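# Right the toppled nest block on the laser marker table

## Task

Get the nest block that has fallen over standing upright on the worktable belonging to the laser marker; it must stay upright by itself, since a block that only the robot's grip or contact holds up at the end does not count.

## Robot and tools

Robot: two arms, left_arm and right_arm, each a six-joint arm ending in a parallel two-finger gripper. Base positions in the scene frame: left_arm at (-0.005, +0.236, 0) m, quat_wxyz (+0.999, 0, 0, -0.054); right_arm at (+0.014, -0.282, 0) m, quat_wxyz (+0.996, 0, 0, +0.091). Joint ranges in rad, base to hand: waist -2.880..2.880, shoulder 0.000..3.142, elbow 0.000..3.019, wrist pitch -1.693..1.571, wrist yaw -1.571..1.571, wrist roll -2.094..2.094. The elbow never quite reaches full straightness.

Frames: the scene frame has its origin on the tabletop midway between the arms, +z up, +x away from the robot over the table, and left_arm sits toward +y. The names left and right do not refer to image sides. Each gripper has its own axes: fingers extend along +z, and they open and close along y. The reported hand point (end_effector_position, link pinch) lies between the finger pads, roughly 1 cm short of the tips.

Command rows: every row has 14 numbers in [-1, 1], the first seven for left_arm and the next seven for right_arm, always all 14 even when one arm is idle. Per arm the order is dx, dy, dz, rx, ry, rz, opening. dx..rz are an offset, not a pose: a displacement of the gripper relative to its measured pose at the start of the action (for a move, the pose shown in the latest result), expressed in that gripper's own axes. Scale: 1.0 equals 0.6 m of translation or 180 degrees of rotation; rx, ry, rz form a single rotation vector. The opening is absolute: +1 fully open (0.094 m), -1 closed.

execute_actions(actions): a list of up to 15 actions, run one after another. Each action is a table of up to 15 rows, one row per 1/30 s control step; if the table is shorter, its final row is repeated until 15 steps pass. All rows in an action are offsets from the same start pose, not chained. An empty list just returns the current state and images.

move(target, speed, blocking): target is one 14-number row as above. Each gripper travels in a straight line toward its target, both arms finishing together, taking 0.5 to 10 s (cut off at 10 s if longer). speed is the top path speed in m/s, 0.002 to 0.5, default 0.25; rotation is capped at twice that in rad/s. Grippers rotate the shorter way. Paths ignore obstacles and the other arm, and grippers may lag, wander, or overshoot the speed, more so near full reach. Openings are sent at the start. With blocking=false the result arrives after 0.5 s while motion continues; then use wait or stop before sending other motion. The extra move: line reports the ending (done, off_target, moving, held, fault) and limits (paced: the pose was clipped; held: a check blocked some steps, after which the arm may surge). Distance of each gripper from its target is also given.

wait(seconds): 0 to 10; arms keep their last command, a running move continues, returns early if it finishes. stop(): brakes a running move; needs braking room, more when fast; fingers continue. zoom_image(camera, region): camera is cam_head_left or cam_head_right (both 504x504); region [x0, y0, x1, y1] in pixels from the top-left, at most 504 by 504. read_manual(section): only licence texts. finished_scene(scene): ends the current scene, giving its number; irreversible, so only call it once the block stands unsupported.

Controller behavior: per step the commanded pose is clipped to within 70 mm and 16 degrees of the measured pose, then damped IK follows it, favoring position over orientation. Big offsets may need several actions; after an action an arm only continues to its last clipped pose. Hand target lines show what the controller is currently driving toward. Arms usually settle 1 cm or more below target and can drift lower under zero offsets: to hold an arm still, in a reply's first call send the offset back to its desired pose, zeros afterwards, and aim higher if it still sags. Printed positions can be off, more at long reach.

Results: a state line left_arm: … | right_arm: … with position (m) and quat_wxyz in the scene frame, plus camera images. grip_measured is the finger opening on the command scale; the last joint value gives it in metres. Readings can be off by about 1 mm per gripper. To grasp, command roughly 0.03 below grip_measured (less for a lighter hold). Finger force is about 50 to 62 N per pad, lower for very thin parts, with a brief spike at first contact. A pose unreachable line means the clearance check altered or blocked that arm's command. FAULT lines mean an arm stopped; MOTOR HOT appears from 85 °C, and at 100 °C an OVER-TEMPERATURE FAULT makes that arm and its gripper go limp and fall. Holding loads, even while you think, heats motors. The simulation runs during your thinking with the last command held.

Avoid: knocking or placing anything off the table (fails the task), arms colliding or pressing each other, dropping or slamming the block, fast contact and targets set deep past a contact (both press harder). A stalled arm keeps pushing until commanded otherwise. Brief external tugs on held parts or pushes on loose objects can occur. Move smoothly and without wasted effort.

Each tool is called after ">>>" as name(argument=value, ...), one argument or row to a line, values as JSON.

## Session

>>> execute_actions(
  actions=[],
)

>>> zoom_image(
  camera="cam_head_left",
  region=[100, 80, 420, 320],
)

Scene clock: 0.00 s.
left_arm: end_effector_position=(+0.5339, -0.1976, +0.3926) grip_measured=+1.000 end_effector_quat_wxyz=(+0.389, -0.015, +0.905, +0.173) | right_arm: end_effector_position=(+0.6681, -0.5917, +0.2689) grip_measured=+1.000 end_effector_quat_wxyz=(+0.592, +0.456, +0.631, -0.210)
Joint positions: left_arm=[-0.755  2.09   2.485 -1.651 -0.835 -0.756  0.094] | right_arm=[-0.479  1.78   1.343  0.168  0.653  0.452  0.094]
Joint velocities: left_arm=[-0.005 -0.005 -0.002 -0.017 -0.095 -0.007  0.   ] | right_arm=[-0.015  0.024 -0.032 -0.002  0.066  0.007  0.   ]
Hand target (left_arm): +0.533, -0.196, +0.411; +0.401, -0.024, +0.902, +0.158
Hand target (right_arm): +0.674, -0.594, +0.275; +0.597, +0.456, +0.626, -0.208

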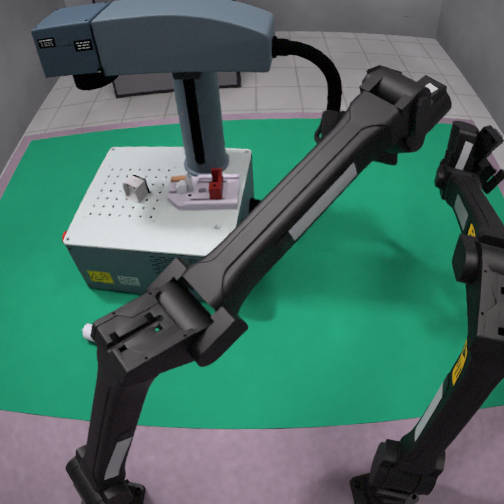

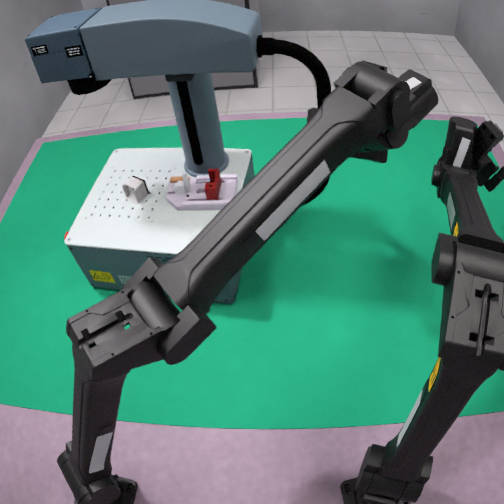

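Region (100, 80, 420, 320) of cam_head_left's 504x504 image, scaled by 1.575, with more detail than that image has; it fills the top 378 rows of this view, and the rest is white.

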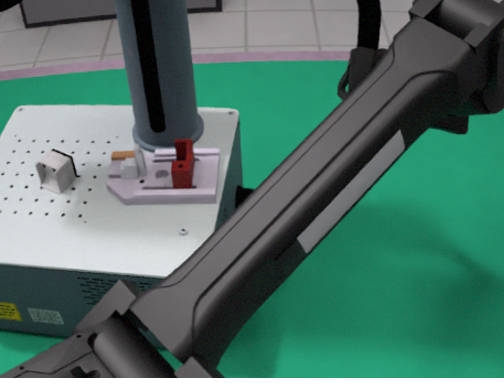

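>>> zoom_image(
  camera="cam_head_left",
  region=[60, 130, 260, 260],
)

Region (60, 130, 260, 260) of cam_head_left's 504x504 image, scaled by 2.520, with more detail than that image has; it fills the top 328 rows of this view, and the rest is white.

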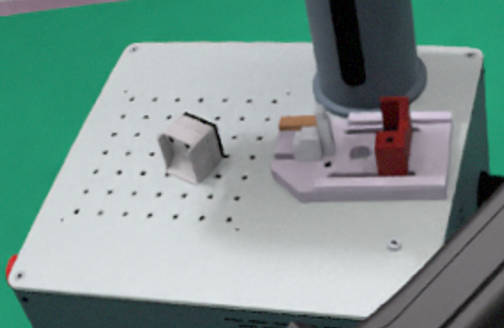

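>>> move(
  target=[0.182,0.657,0.443,0.236,-0.129,0.041,1,0,0,0,0,0,0,1],
  speed=0.35,
)

>>> zoom_image(
  camera="cam_head_right",
  region=[20, 100, 270, 300],
)

Scene clock: 3.73 s.
left_arm: end_effector_position=(+0.5734, +0.2760, +0.2486) grip_measured=+1.000 end_effector_quat_wxyz=(+0.507, +0.201, +0.824, -0.152) | right_arm: end_effector_position=(+0.6681, -0.5917, +0.2689) grip_measured=+1.000 end_effector_quat_wxyz=(+0.592, +0.456, +0.631, -0.210)
Joint positions: left_arm=[ 0.368  1.46   1.062 -0.209  0.693  0.366  0.094] | right_arm=[-0.479  1.78   1.343  0.168  0.653  0.452  0.094]
Joint velocities: left_arm=[ 0.015 -0.024 -0.007 -0.002  0.007 -0.051  0.   ] | right_arm=[ 0.015 -0.005  0.002 -0.012 -0.022 -0.007  0.   ]
Hand target (left_arm): +0.578, +0.270, +0.269; +0.525, +0.218, +0.810, -0.144
Hand target (right_arm): +0.668, -0.592, +0.269; +0.592, +0.456, +0.631, -0.210
Off the commanded pose (left_arm): 0.017 m, 3 deg.
Off the commanded pose (right_arm): 0.000 m, 0 deg.
move: off_target (left_arm); limits=paced

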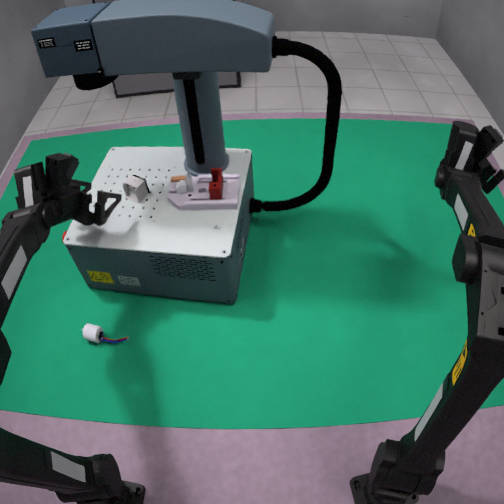

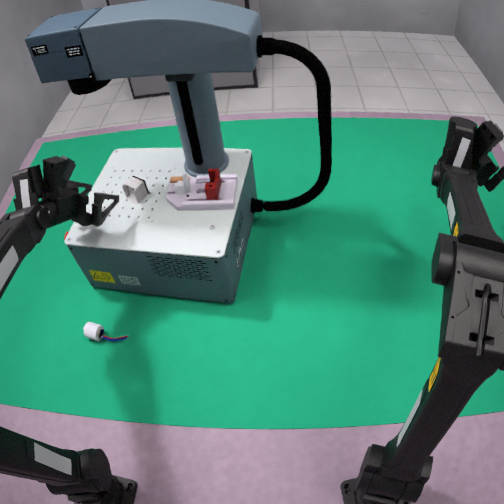

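Region (20, 100, 270, 300) of cam_head_right's 504x504 image, scaled by 2.016, with more detail than that image has; it fills the top 403 rows of this view, and the rest is white.

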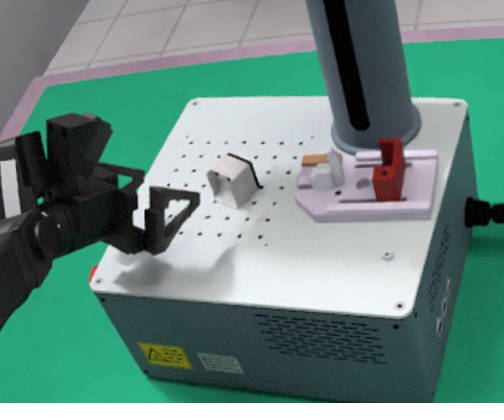

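>>> move(
  target=[-0.017,-0.003,0.083,0,-0.02,0,1,0,0,0,0,0,0,1],
  speed=0.1,
)

>>> zoom_image(
  camera="cam_head_right",
  region=[20, 100, 270, 300],
)

Scene clock: 5.67 s.
left_arm: end_effector_position=(+0.6042, +0.2532, +0.2164) grip_measured=+1.000 end_effector_quat_wxyz=(+0.515, +0.193, +0.819, -0.163) | right_arm: end_effector_position=(+0.6681, -0.5917, +0.2689) grip_measured=+1.000 end_effector_quat_wxyz=(+0.592, +0.456, +0.631, -0.210)
Joint positions: left_arm=[ 0.31   1.561  1.062 -0.054  0.66   0.287  0.094] | right_arm=[-0.479  1.78   1.343  0.168  0.653  0.452  0.094]
Joint velocities: left_arm=[-0.015 -0.005 -0.017 -0.022 -0.022 -0.037  0.   ] | right_arm=[-0.005  0.015  0.002 -0.002  0.022 -0.022  0.   ]
Hand target (left_arm): +0.614, +0.250, +0.236; +0.533, +0.197, +0.808, -0.159
Hand target (right_arm): +0.668, -0.592, +0.269; +0.592, +0.456, +0.631, -0.210
Off the commanded pose (left_arm): 0.023 m, 3 deg.
Off the commanded pose (right_arm): 0.000 m, 0 deg.
move: off_target (left_arm)

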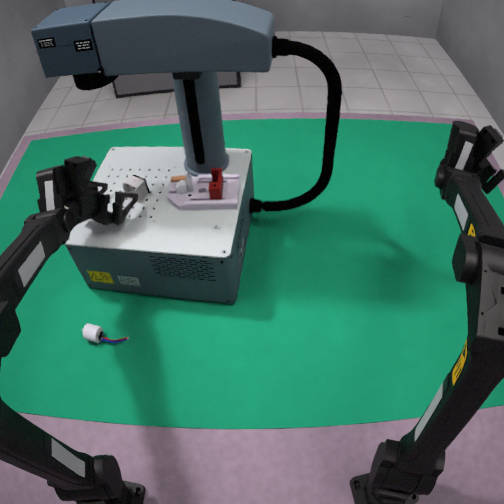

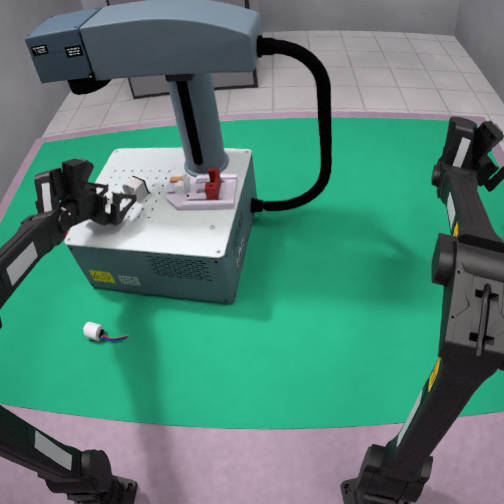

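Region (20, 100, 270, 300) of cam_head_right's 504x504 image, scaled by 2.016, with more detail than that image has; it fills the top 403 rows of this view, and the rest is white.

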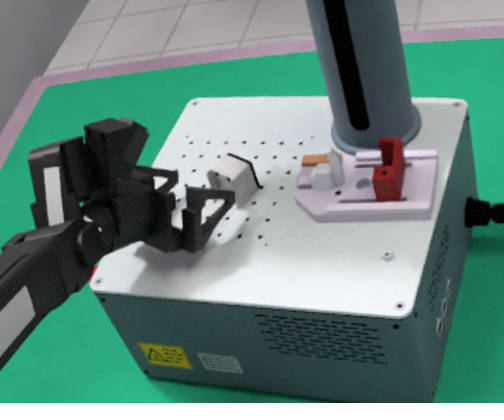

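>>> move(
  target=[0.005,-0.02,0.012,0,-0.02,0,1,0,0,0,0,0,0,1],
  speed=0.06,
)

>>> move(
  target=[-0.04,0,0.075,0,-0.01,0,1,0,0,0,0,0,0,1],
  speed=0.06,
)

>>> zoom_image(
  camera="cam_head_right",
  region=[20, 100, 270, 300],
)

Scene clock: 7.17 s.
left_arm: end_effector_position=(+0.6028, +0.2471, +0.2141) grip_measured=+1.000 end_effector_quat_wxyz=(+0.540, +0.187, +0.804, -0.165) | right_arm: end_effector_position=(+0.6681, -0.5917, +0.2689) grip_measured=+1.000 end_effector_quat_wxyz=(+0.592, +0.456, +0.631, -0.210)
Joint positions: left_arm=[0.3   1.561 1.013 0.071 0.66  0.239 0.094] | right_arm=[-0.479  1.78   1.343  0.168  0.653  0.452  0.094]
Joint velocities: left_arm=[-0.005 -0.005 -0.007  0.012 -0.022 -0.037  0.   ] | right_arm=[-0.015 -0.015 -0.007 -0.017  0.007 -0.037  0.   ]
Hand target (left_arm): +0.603, +0.240, +0.212; +0.541, +0.188, +0.802, -0.169
Hand target (right_arm): +0.668, -0.592, +0.269; +0.592, +0.456, +0.631, -0.210
Off the commanded pose (left_arm): 0.008 m, 1 deg.
Off the commanded pose (right_arm): 0.000 m, 0 deg.
move: done

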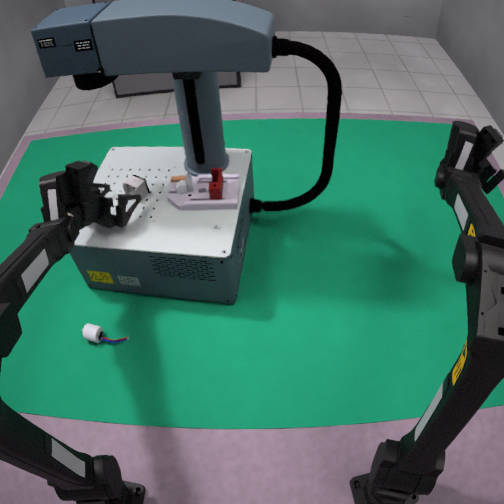

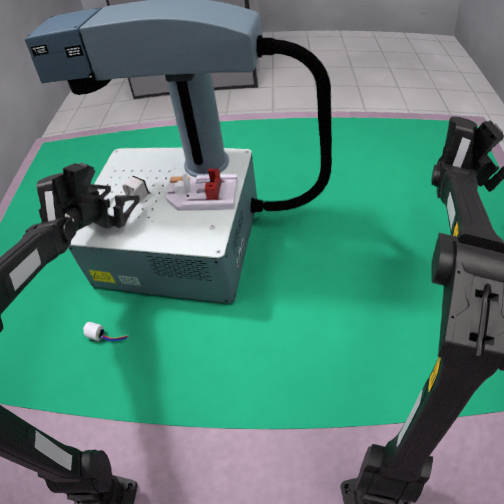

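Scene clock: 8.33 s.
left_arm: end_effector_position=(+0.6267, +0.2284, +0.1982) grip_measured=+1.000 end_effector_quat_wxyz=(+0.534, +0.182, +0.808, -0.168) | right_arm: end_effector_position=(+0.6681, -0.5917, +0.2689) grip_measured=+1.000 end_effector_quat_wxyz=(+0.592, +0.456, +0.631, -0.210)
Joint positions: left_arm=[0.254 1.632 1.055 0.102 0.617 0.204 0.094] | right_arm=[-0.479  1.78   1.343  0.168  0.653  0.452  0.094]
Joint velocities: left_arm=[-0.005 -0.005  0.012 -0.022 -0.037  0.051  0.   ] | right_arm=[ 0.005 -0.005  0.002  0.007  0.051 -0.007  0.   ]
Hand target (left_arm): +0.645, +0.223, +0.220; +0.552, +0.185, +0.795, -0.168
Hand target (right_arm): +0.668, -0.592, +0.269; +0.592, +0.456, +0.631, -0.210
Off the commanded pose (left_arm): 0.031 m, 3 deg.
Off the commanded pose (right_arm): 0.000 m, 0 deg.
move: off_target (left_arm)

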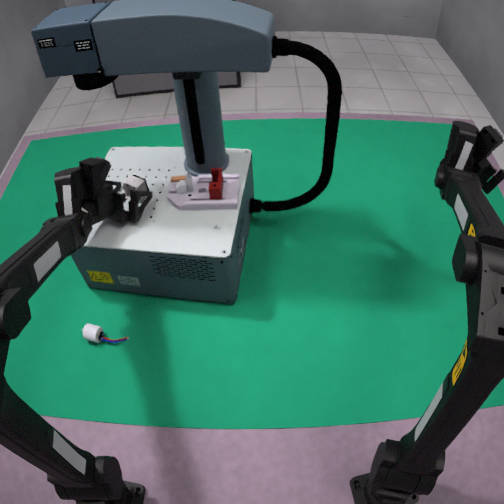

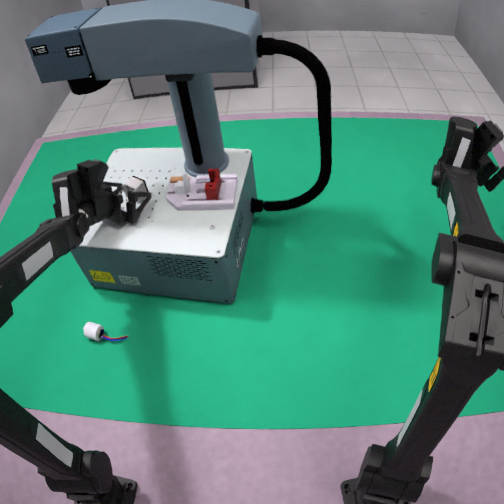

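Region (20, 100, 270, 300) of cam_head_right's 504x504 image, scaled by 2.016, with more detail than that image has; it fills the top 403 rows of this view, and the rest is white.

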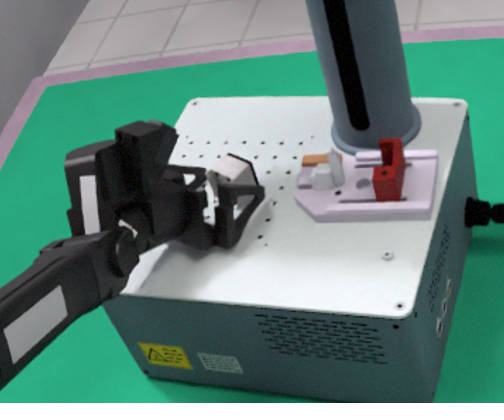

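A bit further forward, flatter, then close.

>>> move(
  target=[-0.05,0,0.045,0,-0.03,0,1,0,0,0,0,0,0,1],
  speed=0.05,
)

>>> move(
  target=[-0.035,0,0.01,0,-0.015,0,-0.3,0,0,0,0,0,0,1],
  speed=0.05,
)

>>> zoom_image(
  camera="cam_head_right",
  region=[20, 100, 270, 300],
)

Scene clock: 10.00 s.
left_arm: end_effector_position=(+0.6409, +0.2203, +0.2023) grip_measured=+1.000 end_effector_quat_wxyz=(+0.561, +0.174, +0.791, -0.171) | right_arm: end_effector_position=(+0.6681, -0.5917, +0.2689) grip_measured=+1.000 end_effector_quat_wxyz=(+0.592, +0.456, +0.631, -0.210)
Joint positions: left_arm=[0.235 1.664 1.059 0.216 0.604 0.149 0.094] | right_arm=[-0.479  1.78   1.343  0.168  0.653  0.452  0.094]
Joint velocities: left_arm=[-0.005 -0.005 -0.007  0.002 -0.051  0.022  0.   ] | right_arm=[ 0.005 -0.024  0.007 -0.007 -0.022  0.007  0.   ]
Hand target (left_arm): +0.658, +0.212, +0.216; +0.571, +0.174, +0.782, -0.177
Hand target (right_arm): +0.668, -0.592, +0.269; +0.592, +0.456, +0.631, -0.210
Off the commanded pose (left_arm): 0.024 m, 2 deg.
Off the commanded pose (right_arm): 0.000 m, 0 deg.
move: off_target (left_arm)

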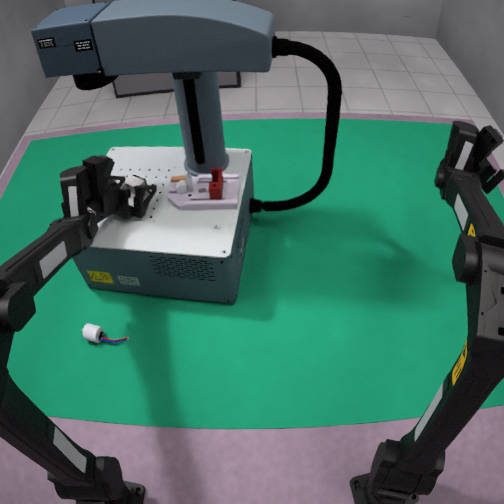

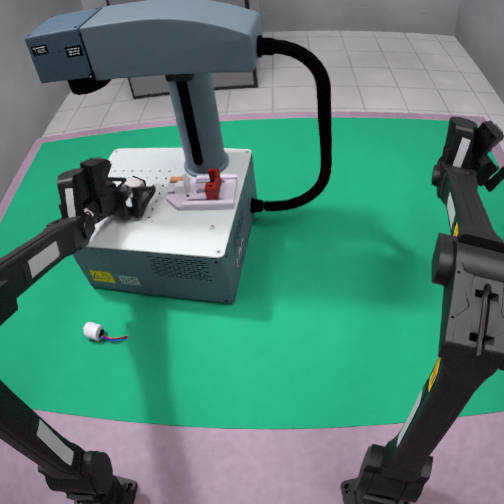

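Scene clock: 10.70 s.
left_arm: end_effector_position=(+0.6422, +0.2205, +0.2031) grip_measured=-0.155 end_effector_quat_wxyz=(+0.563, +0.166, +0.790, -0.176) | right_arm: end_effector_position=(+0.6681, -0.5917, +0.2689) grip_measured=+1.000 end_effector_quat_wxyz=(+0.592, +0.456, +0.631, -0.210)
Joint positions: left_arm=[0.235 1.667 1.059 0.23  0.603 0.125 0.04 ] | right_arm=[-0.479  1.78   1.343  0.168  0.653  0.452  0.094]
Joint velocities: left_arm=[-0.024 -0.015 -0.002  0.012  0.007  0.022 -0.001] | right_arm=[ 0.005 -0.024  0.017 -0.012 -0.022 -0.022  0.   ]
Hand target (left_arm): +0.652, +0.216, +0.220; +0.579, +0.170, +0.778, -0.176
Hand target (right_arm): +0.668, -0.592, +0.269; +0.592, +0.456, +0.631, -0.210
Off the commanded pose (left_arm): 0.020 m, 2 deg.
Off the commanded pose (right_arm): 0.000 m, 0 deg.
move: off_target (left_arm)

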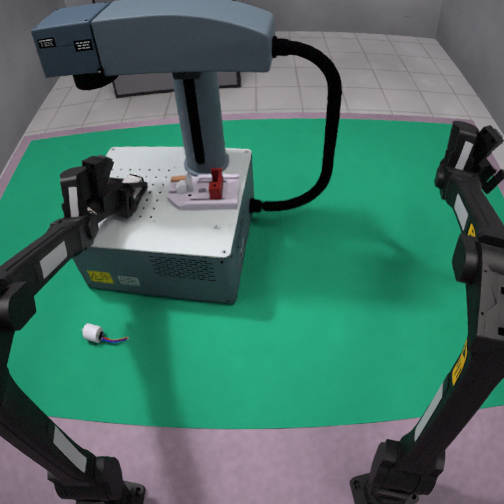

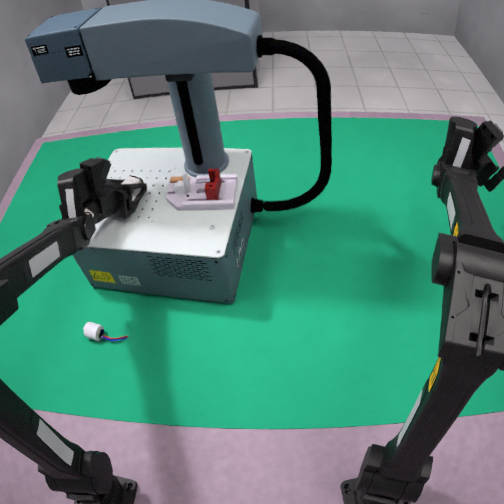

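Region (20, 100, 270, 300) of cam_head_right's 504x504 image, scaled by 2.016, with more detail than that image has; it fills the top 403 rows of this view, and the rest is white.

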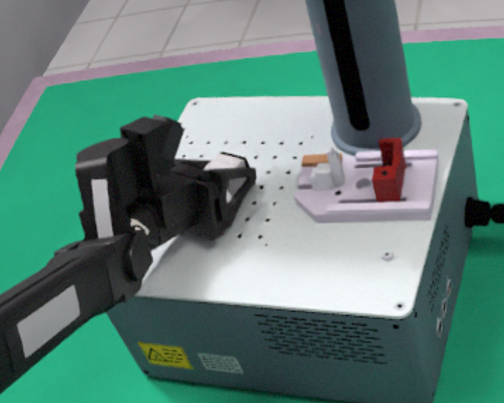

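>>> move(
  target=[-0.1,-0.122,-0.167,0,0,0,-0.25,0,0,0,0,0,0,1],
  speed=0.15,
)

>>> move(
  target=[0.0,0,0,0,0.47,0,-0.25,0,0,0,0,0,0,1],
  speed=0.3,
)

>>> zoom_image(
  camera="cam_head_right",
  region=[20, 50, 270, 300],
)

Scene clock: 12.50 s.
left_arm: end_effector_position=(+0.5468, +0.2044, +0.2926) grip_measured=-0.155 end_effector_quat_wxyz=(+0.563, +0.165, +0.791, -0.171) | right_arm: end_effector_position=(+0.6681, -0.5917, +0.2689) grip_measured=+1.000 end_effector_quat_wxyz=(+0.592, +0.456, +0.631, -0.210)
Joint positions: left_arm=[0.223 1.302 0.924 0.003 0.582 0.123 0.04 ] | right_arm=[-0.479  1.78   1.343  0.168  0.653  0.452  0.094]
Joint velocities: left_arm=[-0.015  0.005 -0.007  0.022 -0.051 -0.022  0.   ] | right_arm=[ 0.005  0.005  0.012 -0.007 -0.066 -0.037  0.   ]
Hand target (left_arm): +0.544, +0.198, +0.295; +0.563, +0.166, +0.790, -0.176
Hand target (right_arm): +0.668, -0.592, +0.269; +0.592, +0.456, +0.631, -0.210
Off the commanded pose (left_arm): 0.008 m, 1 deg.
Off the commanded pose (right_arm): 0.000 m, 0 deg.
move: done

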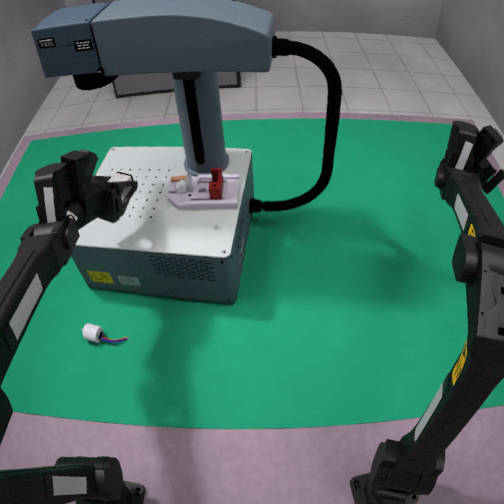

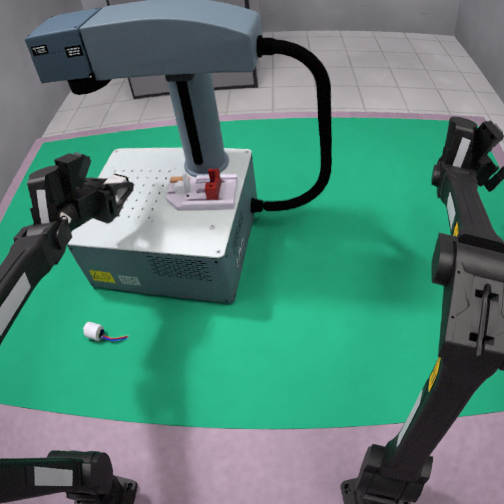

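Scene clock: 15.33 s.
left_arm: end_effector_position=(+0.5352, +0.2111, +0.2590) grip_measured=-0.155 end_effector_quat_wxyz=(-0.026, +0.232, +0.972, +0.002) | right_arm: end_effector_position=(+0.6681, -0.5917, +0.2689) grip_measured=+1.000 end_effector_quat_wxyz=(+0.592, +0.456, +0.631, -0.210)
Joint positions: left_arm=[ 0.057  1.793  1.845 -1.673 -0.014  0.419  0.04 ] | right_arm=[-0.479  1.78   1.343  0.168  0.653  0.452  0.094]
Joint velocities: left_arm=[-0.015  0.015 -0.002 -0.017 -0.037  0.022  0.001] | right_arm=[-0.005 -0.015 -0.012 -0.002  0.007 -0.051  0.   ]
Hand target (left_arm): +0.547, +0.205, +0.293; +0.011, +0.233, +0.972, +0.011
Hand target (right_arm): +0.668, -0.592, +0.269; +0.592, +0.456, +0.631, -0.210
Off the commanded pose (left_arm): 0.036 m, 10 deg.
Off the commanded pose (right_arm): 0.000 m, 0 deg.
joint sent to its limit (left arm) — the command would take joint 4 (wrist pitch) past its lower limit, so that joint was sent only as far as its limit.
move: off_target (left_arm)

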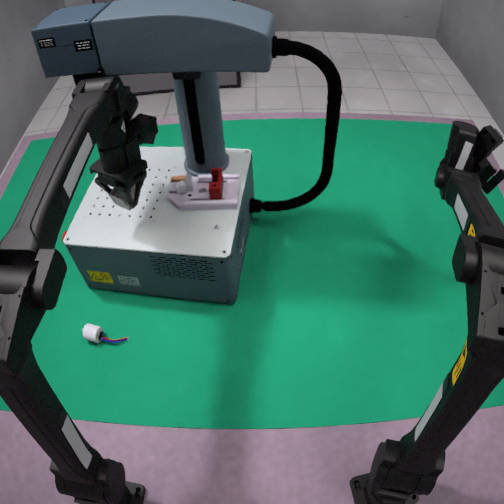

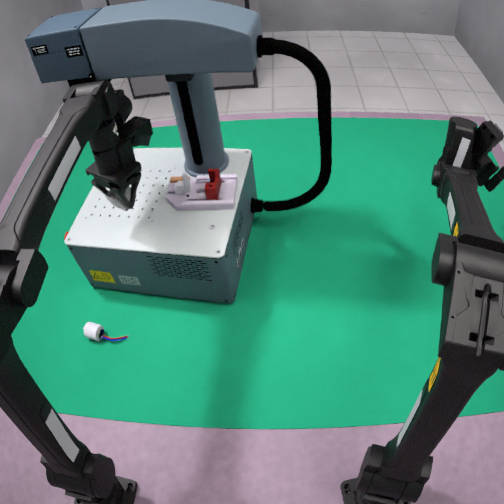

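Region (20, 50, 270, 300) of cam_head_right's 504x504 image, scaled by 2.016, with more detail than that image has.

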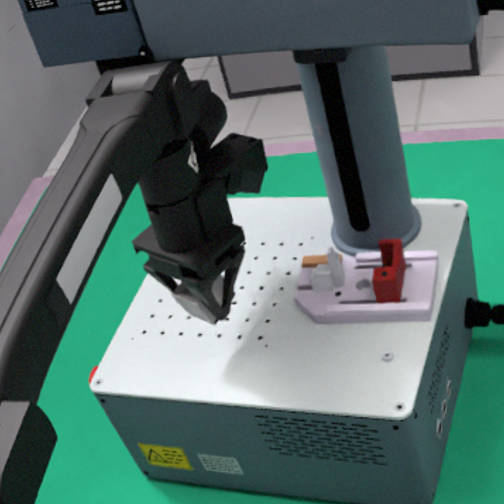

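>>> move(
  target=[0.004,-0.048,0.07,0,0.07,0,-0.25,0,0,0,0,0,0,1],
  speed=0.05,
)

>>> zoom_image(
  camera="cam_head_right",
  region=[20, 50, 270, 300],
)

Scene clock: 18.13 s.
left_arm: end_effector_position=(+0.5211, +0.1933, +0.2167) grip_measured=-0.155 end_effector_quat_wxyz=(-0.083, +0.233, +0.969, +0.033) | right_arm: end_effector_position=(+0.6681, -0.5917, +0.2689) grip_measured=+1.000 end_effector_quat_wxyz=(+0.592, +0.456, +0.631, -0.210)
Joint positions: left_arm=[-0.001  1.829  1.776 -1.673 -0.086  0.356  0.04 ] | right_arm=[-0.479  1.78   1.343  0.168  0.653  0.452  0.094]
Joint velocities: left_arm=[ 0.015 -0.005 -0.012  0.007 -0.037 -0.022 -0.001] | right_arm=[ 0.005 -0.015  0.007  0.007  0.022 -0.022  0.   ]
Hand target (left_arm): +0.517, +0.188, +0.217; -0.088, +0.234, +0.968, +0.035
Hand target (right_arm): +0.668, -0.592, +0.269; +0.592, +0.456, +0.631, -0.210
Off the commanded pose (left_arm): 0.007 m, 6 deg.
Off the commanded pose (right_arm): 0.000 m, 0 deg.
joint sent to its limit (left arm) — the command would take joint 4 (wrist pitch) past its lower limit, so that joint was sent only as far as its limit.
move: off_target (left_arm)

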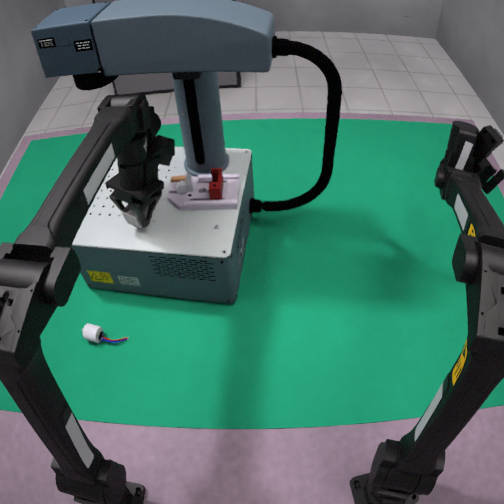

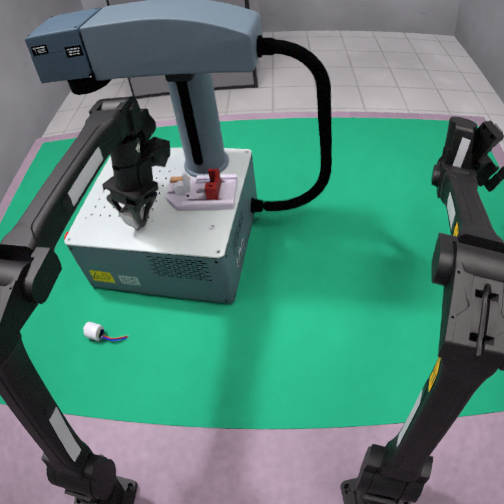

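Region (20, 50, 270, 300) of cam_head_right's 504x504 image, scaled by 2.016, with more detail than that image has.

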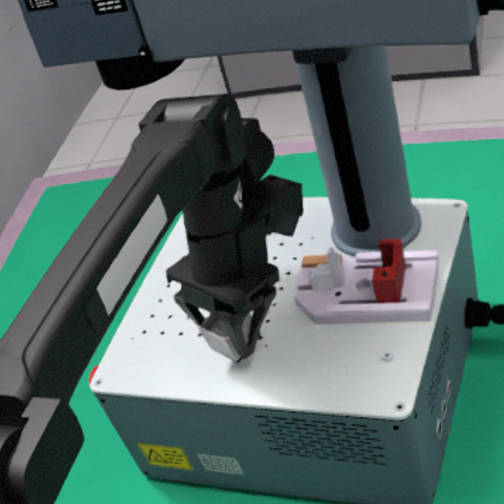

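Contact, it seems. Small press, release.

>>> move(
  target=[0,0,0.015,0,0.01,0,-0.25,0,0,0,0,0,0,1],
  speed=0.03,
)

>>> move(
  target=[0,0,-0.02,0,0,0,0.3,0,0,0,0,0,0,1],
  speed=0.03,
)

>>> move(
  target=[0,0.0,-0.17,0,-0.05,0,0.3,0,0,0,0,0,0,1],
  speed=0.15,
)

>>> zoom_image(
  camera="cam_head_right",
  region=[20, 50, 270, 300],
)

Scene clock: 19.43 s.
left_arm: end_effector_position=(+0.5229, +0.1944, +0.2067) grip_measured=-0.155 end_effector_quat_wxyz=(-0.093, +0.233, +0.967, +0.035) | right_arm: end_effector_position=(+0.6681, -0.5917, +0.2689) grip_measured=+1.000 end_effector_quat_wxyz=(+0.592, +0.456, +0.631, -0.210)
Joint positions: left_arm=[-0.001  1.849  1.776 -1.673 -0.093  0.355  0.04 ] | right_arm=[-0.479  1.78   1.343  0.168  0.653  0.452  0.094]
Joint velocities: left_arm=[-0.015  0.005 -0.007 -0.002 -0.007  0.007 -0.001] | right_arm=[-0.024 -0.005  0.002 -0.007  0.037  0.007  0.   ]
Hand target (left_arm): +0.520, +0.194, +0.208; -0.097, +0.232, +0.967, +0.037
Hand target (right_arm): +0.668, -0.592, +0.269; +0.592, +0.456, +0.631, -0.210
Off the commanded pose (left_arm): 0.003 m, 1 deg.
Off the commanded pose (right_arm): 0.000 m, 0 deg.
joint sent to its limit (left arm) — the command would take joint 4 (wrist pitch) past its lower limit, so that joint was sent only as far as its limit.
move: done

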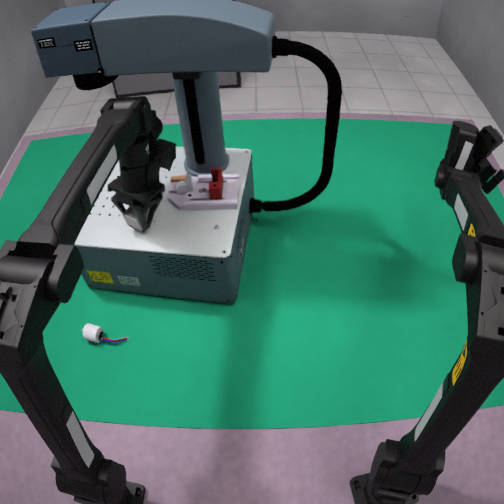

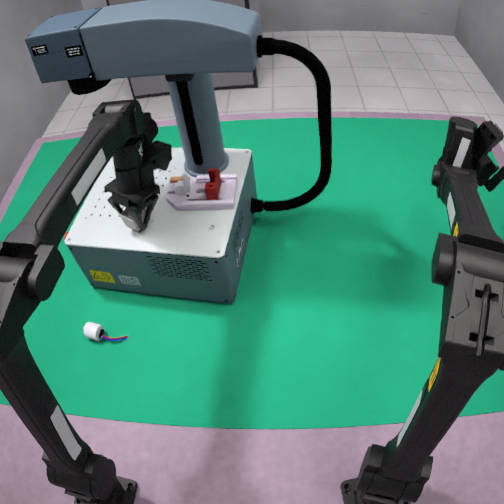

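Scene clock: 20.13 s.
left_arm: end_effector_position=(+0.5229, +0.1944, +0.2067) grip_measured=+0.298 end_effector_quat_wxyz=(-0.093, +0.233, +0.967, +0.035) | right_arm: end_effector_position=(+0.6681, -0.5917, +0.2689) grip_measured=+1.000 end_effector_quat_wxyz=(+0.592, +0.456, +0.631, -0.210)
Joint positions: left_arm=[-0.001  1.849  1.776 -1.673 -0.093  0.355  0.061] | right_arm=[-0.479  1.78   1.343  0.168  0.653  0.452  0.094]
Joint velocities: left_arm=[-0.005 -0.015 -0.007 -0.002 -0.037 -0.007 -0.001] | right_arm=[-0.005 -0.015  0.002 -0.012 -0.007  0.007  0.   ]
Hand target (left_arm): +0.525, +0.193, +0.218; -0.084, +0.233, +0.968, +0.036
Hand target (right_arm): +0.668, -0.592, +0.269; +0.592, +0.456, +0.631, -0.210
Off the commanded pose (left_arm): 0.012 m, 0 deg.
Off the commanded pose (right_arm): 0.000 m, 0 deg.
joint sent to its limit (left arm) — the command would take joint 4 (wrist pitch) past its lower limit, so that joint was sent only as far as its limit.
move: off_target (left_arm)

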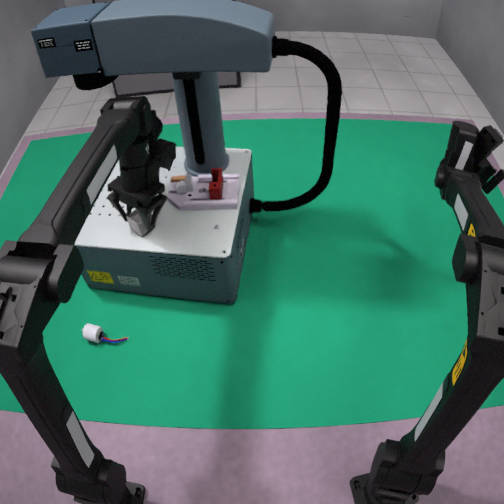

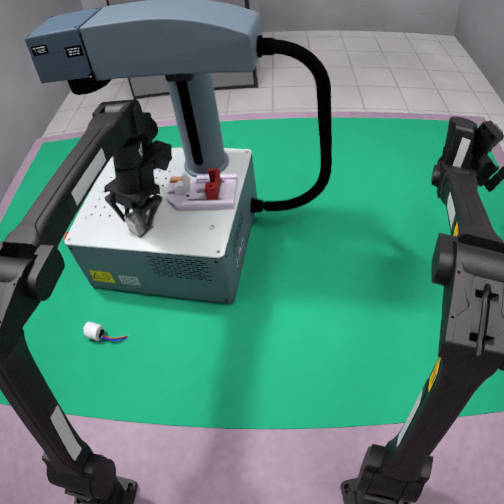

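Scene clock: 21.23 s.
left_arm: end_effector_position=(+0.5302, +0.1844, +0.2822) grip_measured=+0.298 end_effector_quat_wxyz=(-0.005, +0.231, +0.973, +0.019) | right_arm: end_effector_position=(+0.6681, -0.5917, +0.2689) grip_measured=+1.000 end_effector_quat_wxyz=(+0.592, +0.456, +0.631, -0.210)
Joint positions: left_arm=[-0.001  1.756  1.856 -1.675 -0.039  0.358  0.061] | right_arm=[-0.479  1.78   1.343  0.168  0.653  0.452  0.094]
Joint velocities: left_arm=[-0.005  0.005  0.002  0.007 -0.051  0.007  0.001] | right_arm=[ 0.005 -0.005  0.002  0.007  0.095 -0.037  0.   ]
Hand target (left_arm): +0.539, +0.183, +0.306; +0.021, +0.236, +0.971, +0.021
Hand target (right_arm): +0.668, -0.592, +0.269; +0.592, +0.456, +0.631, -0.210
Off the commanded pose (left_arm): 0.026 m, 1 deg.
Off the commanded pose (right_arm): 0.000 m, 0 deg.
joint sent to its limit (left arm) — the command would take joint 4 (wrist pitch) past its lower limit, so that joint was sent only as far as its limit.
move: off_target (left_arm)

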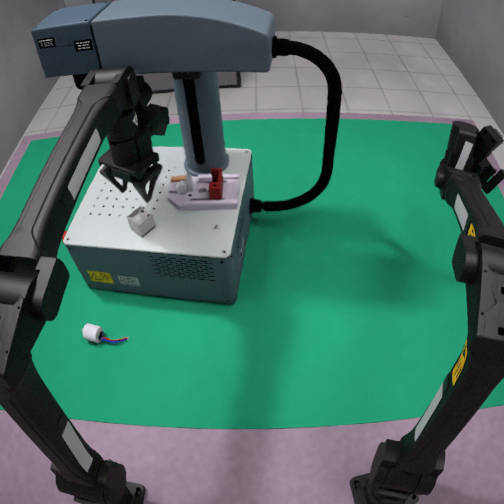

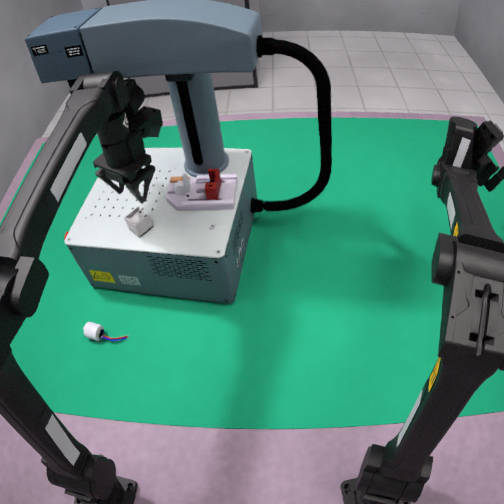

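Region (20, 50, 270, 300) of cam_head_right's 504x504 image, scaled by 2.016, with more detail than that image has.

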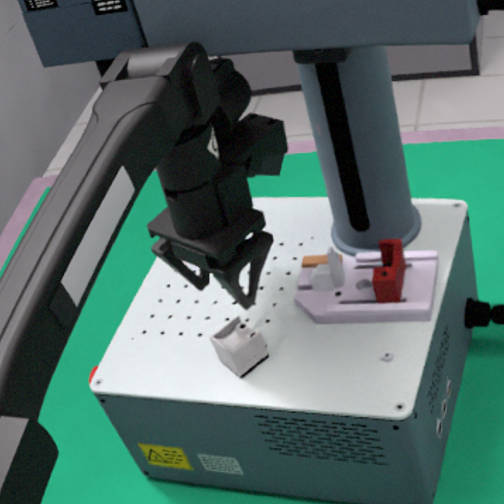

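>>> finished_scene(
  scene=2,
)

The scene is finished: the task was done.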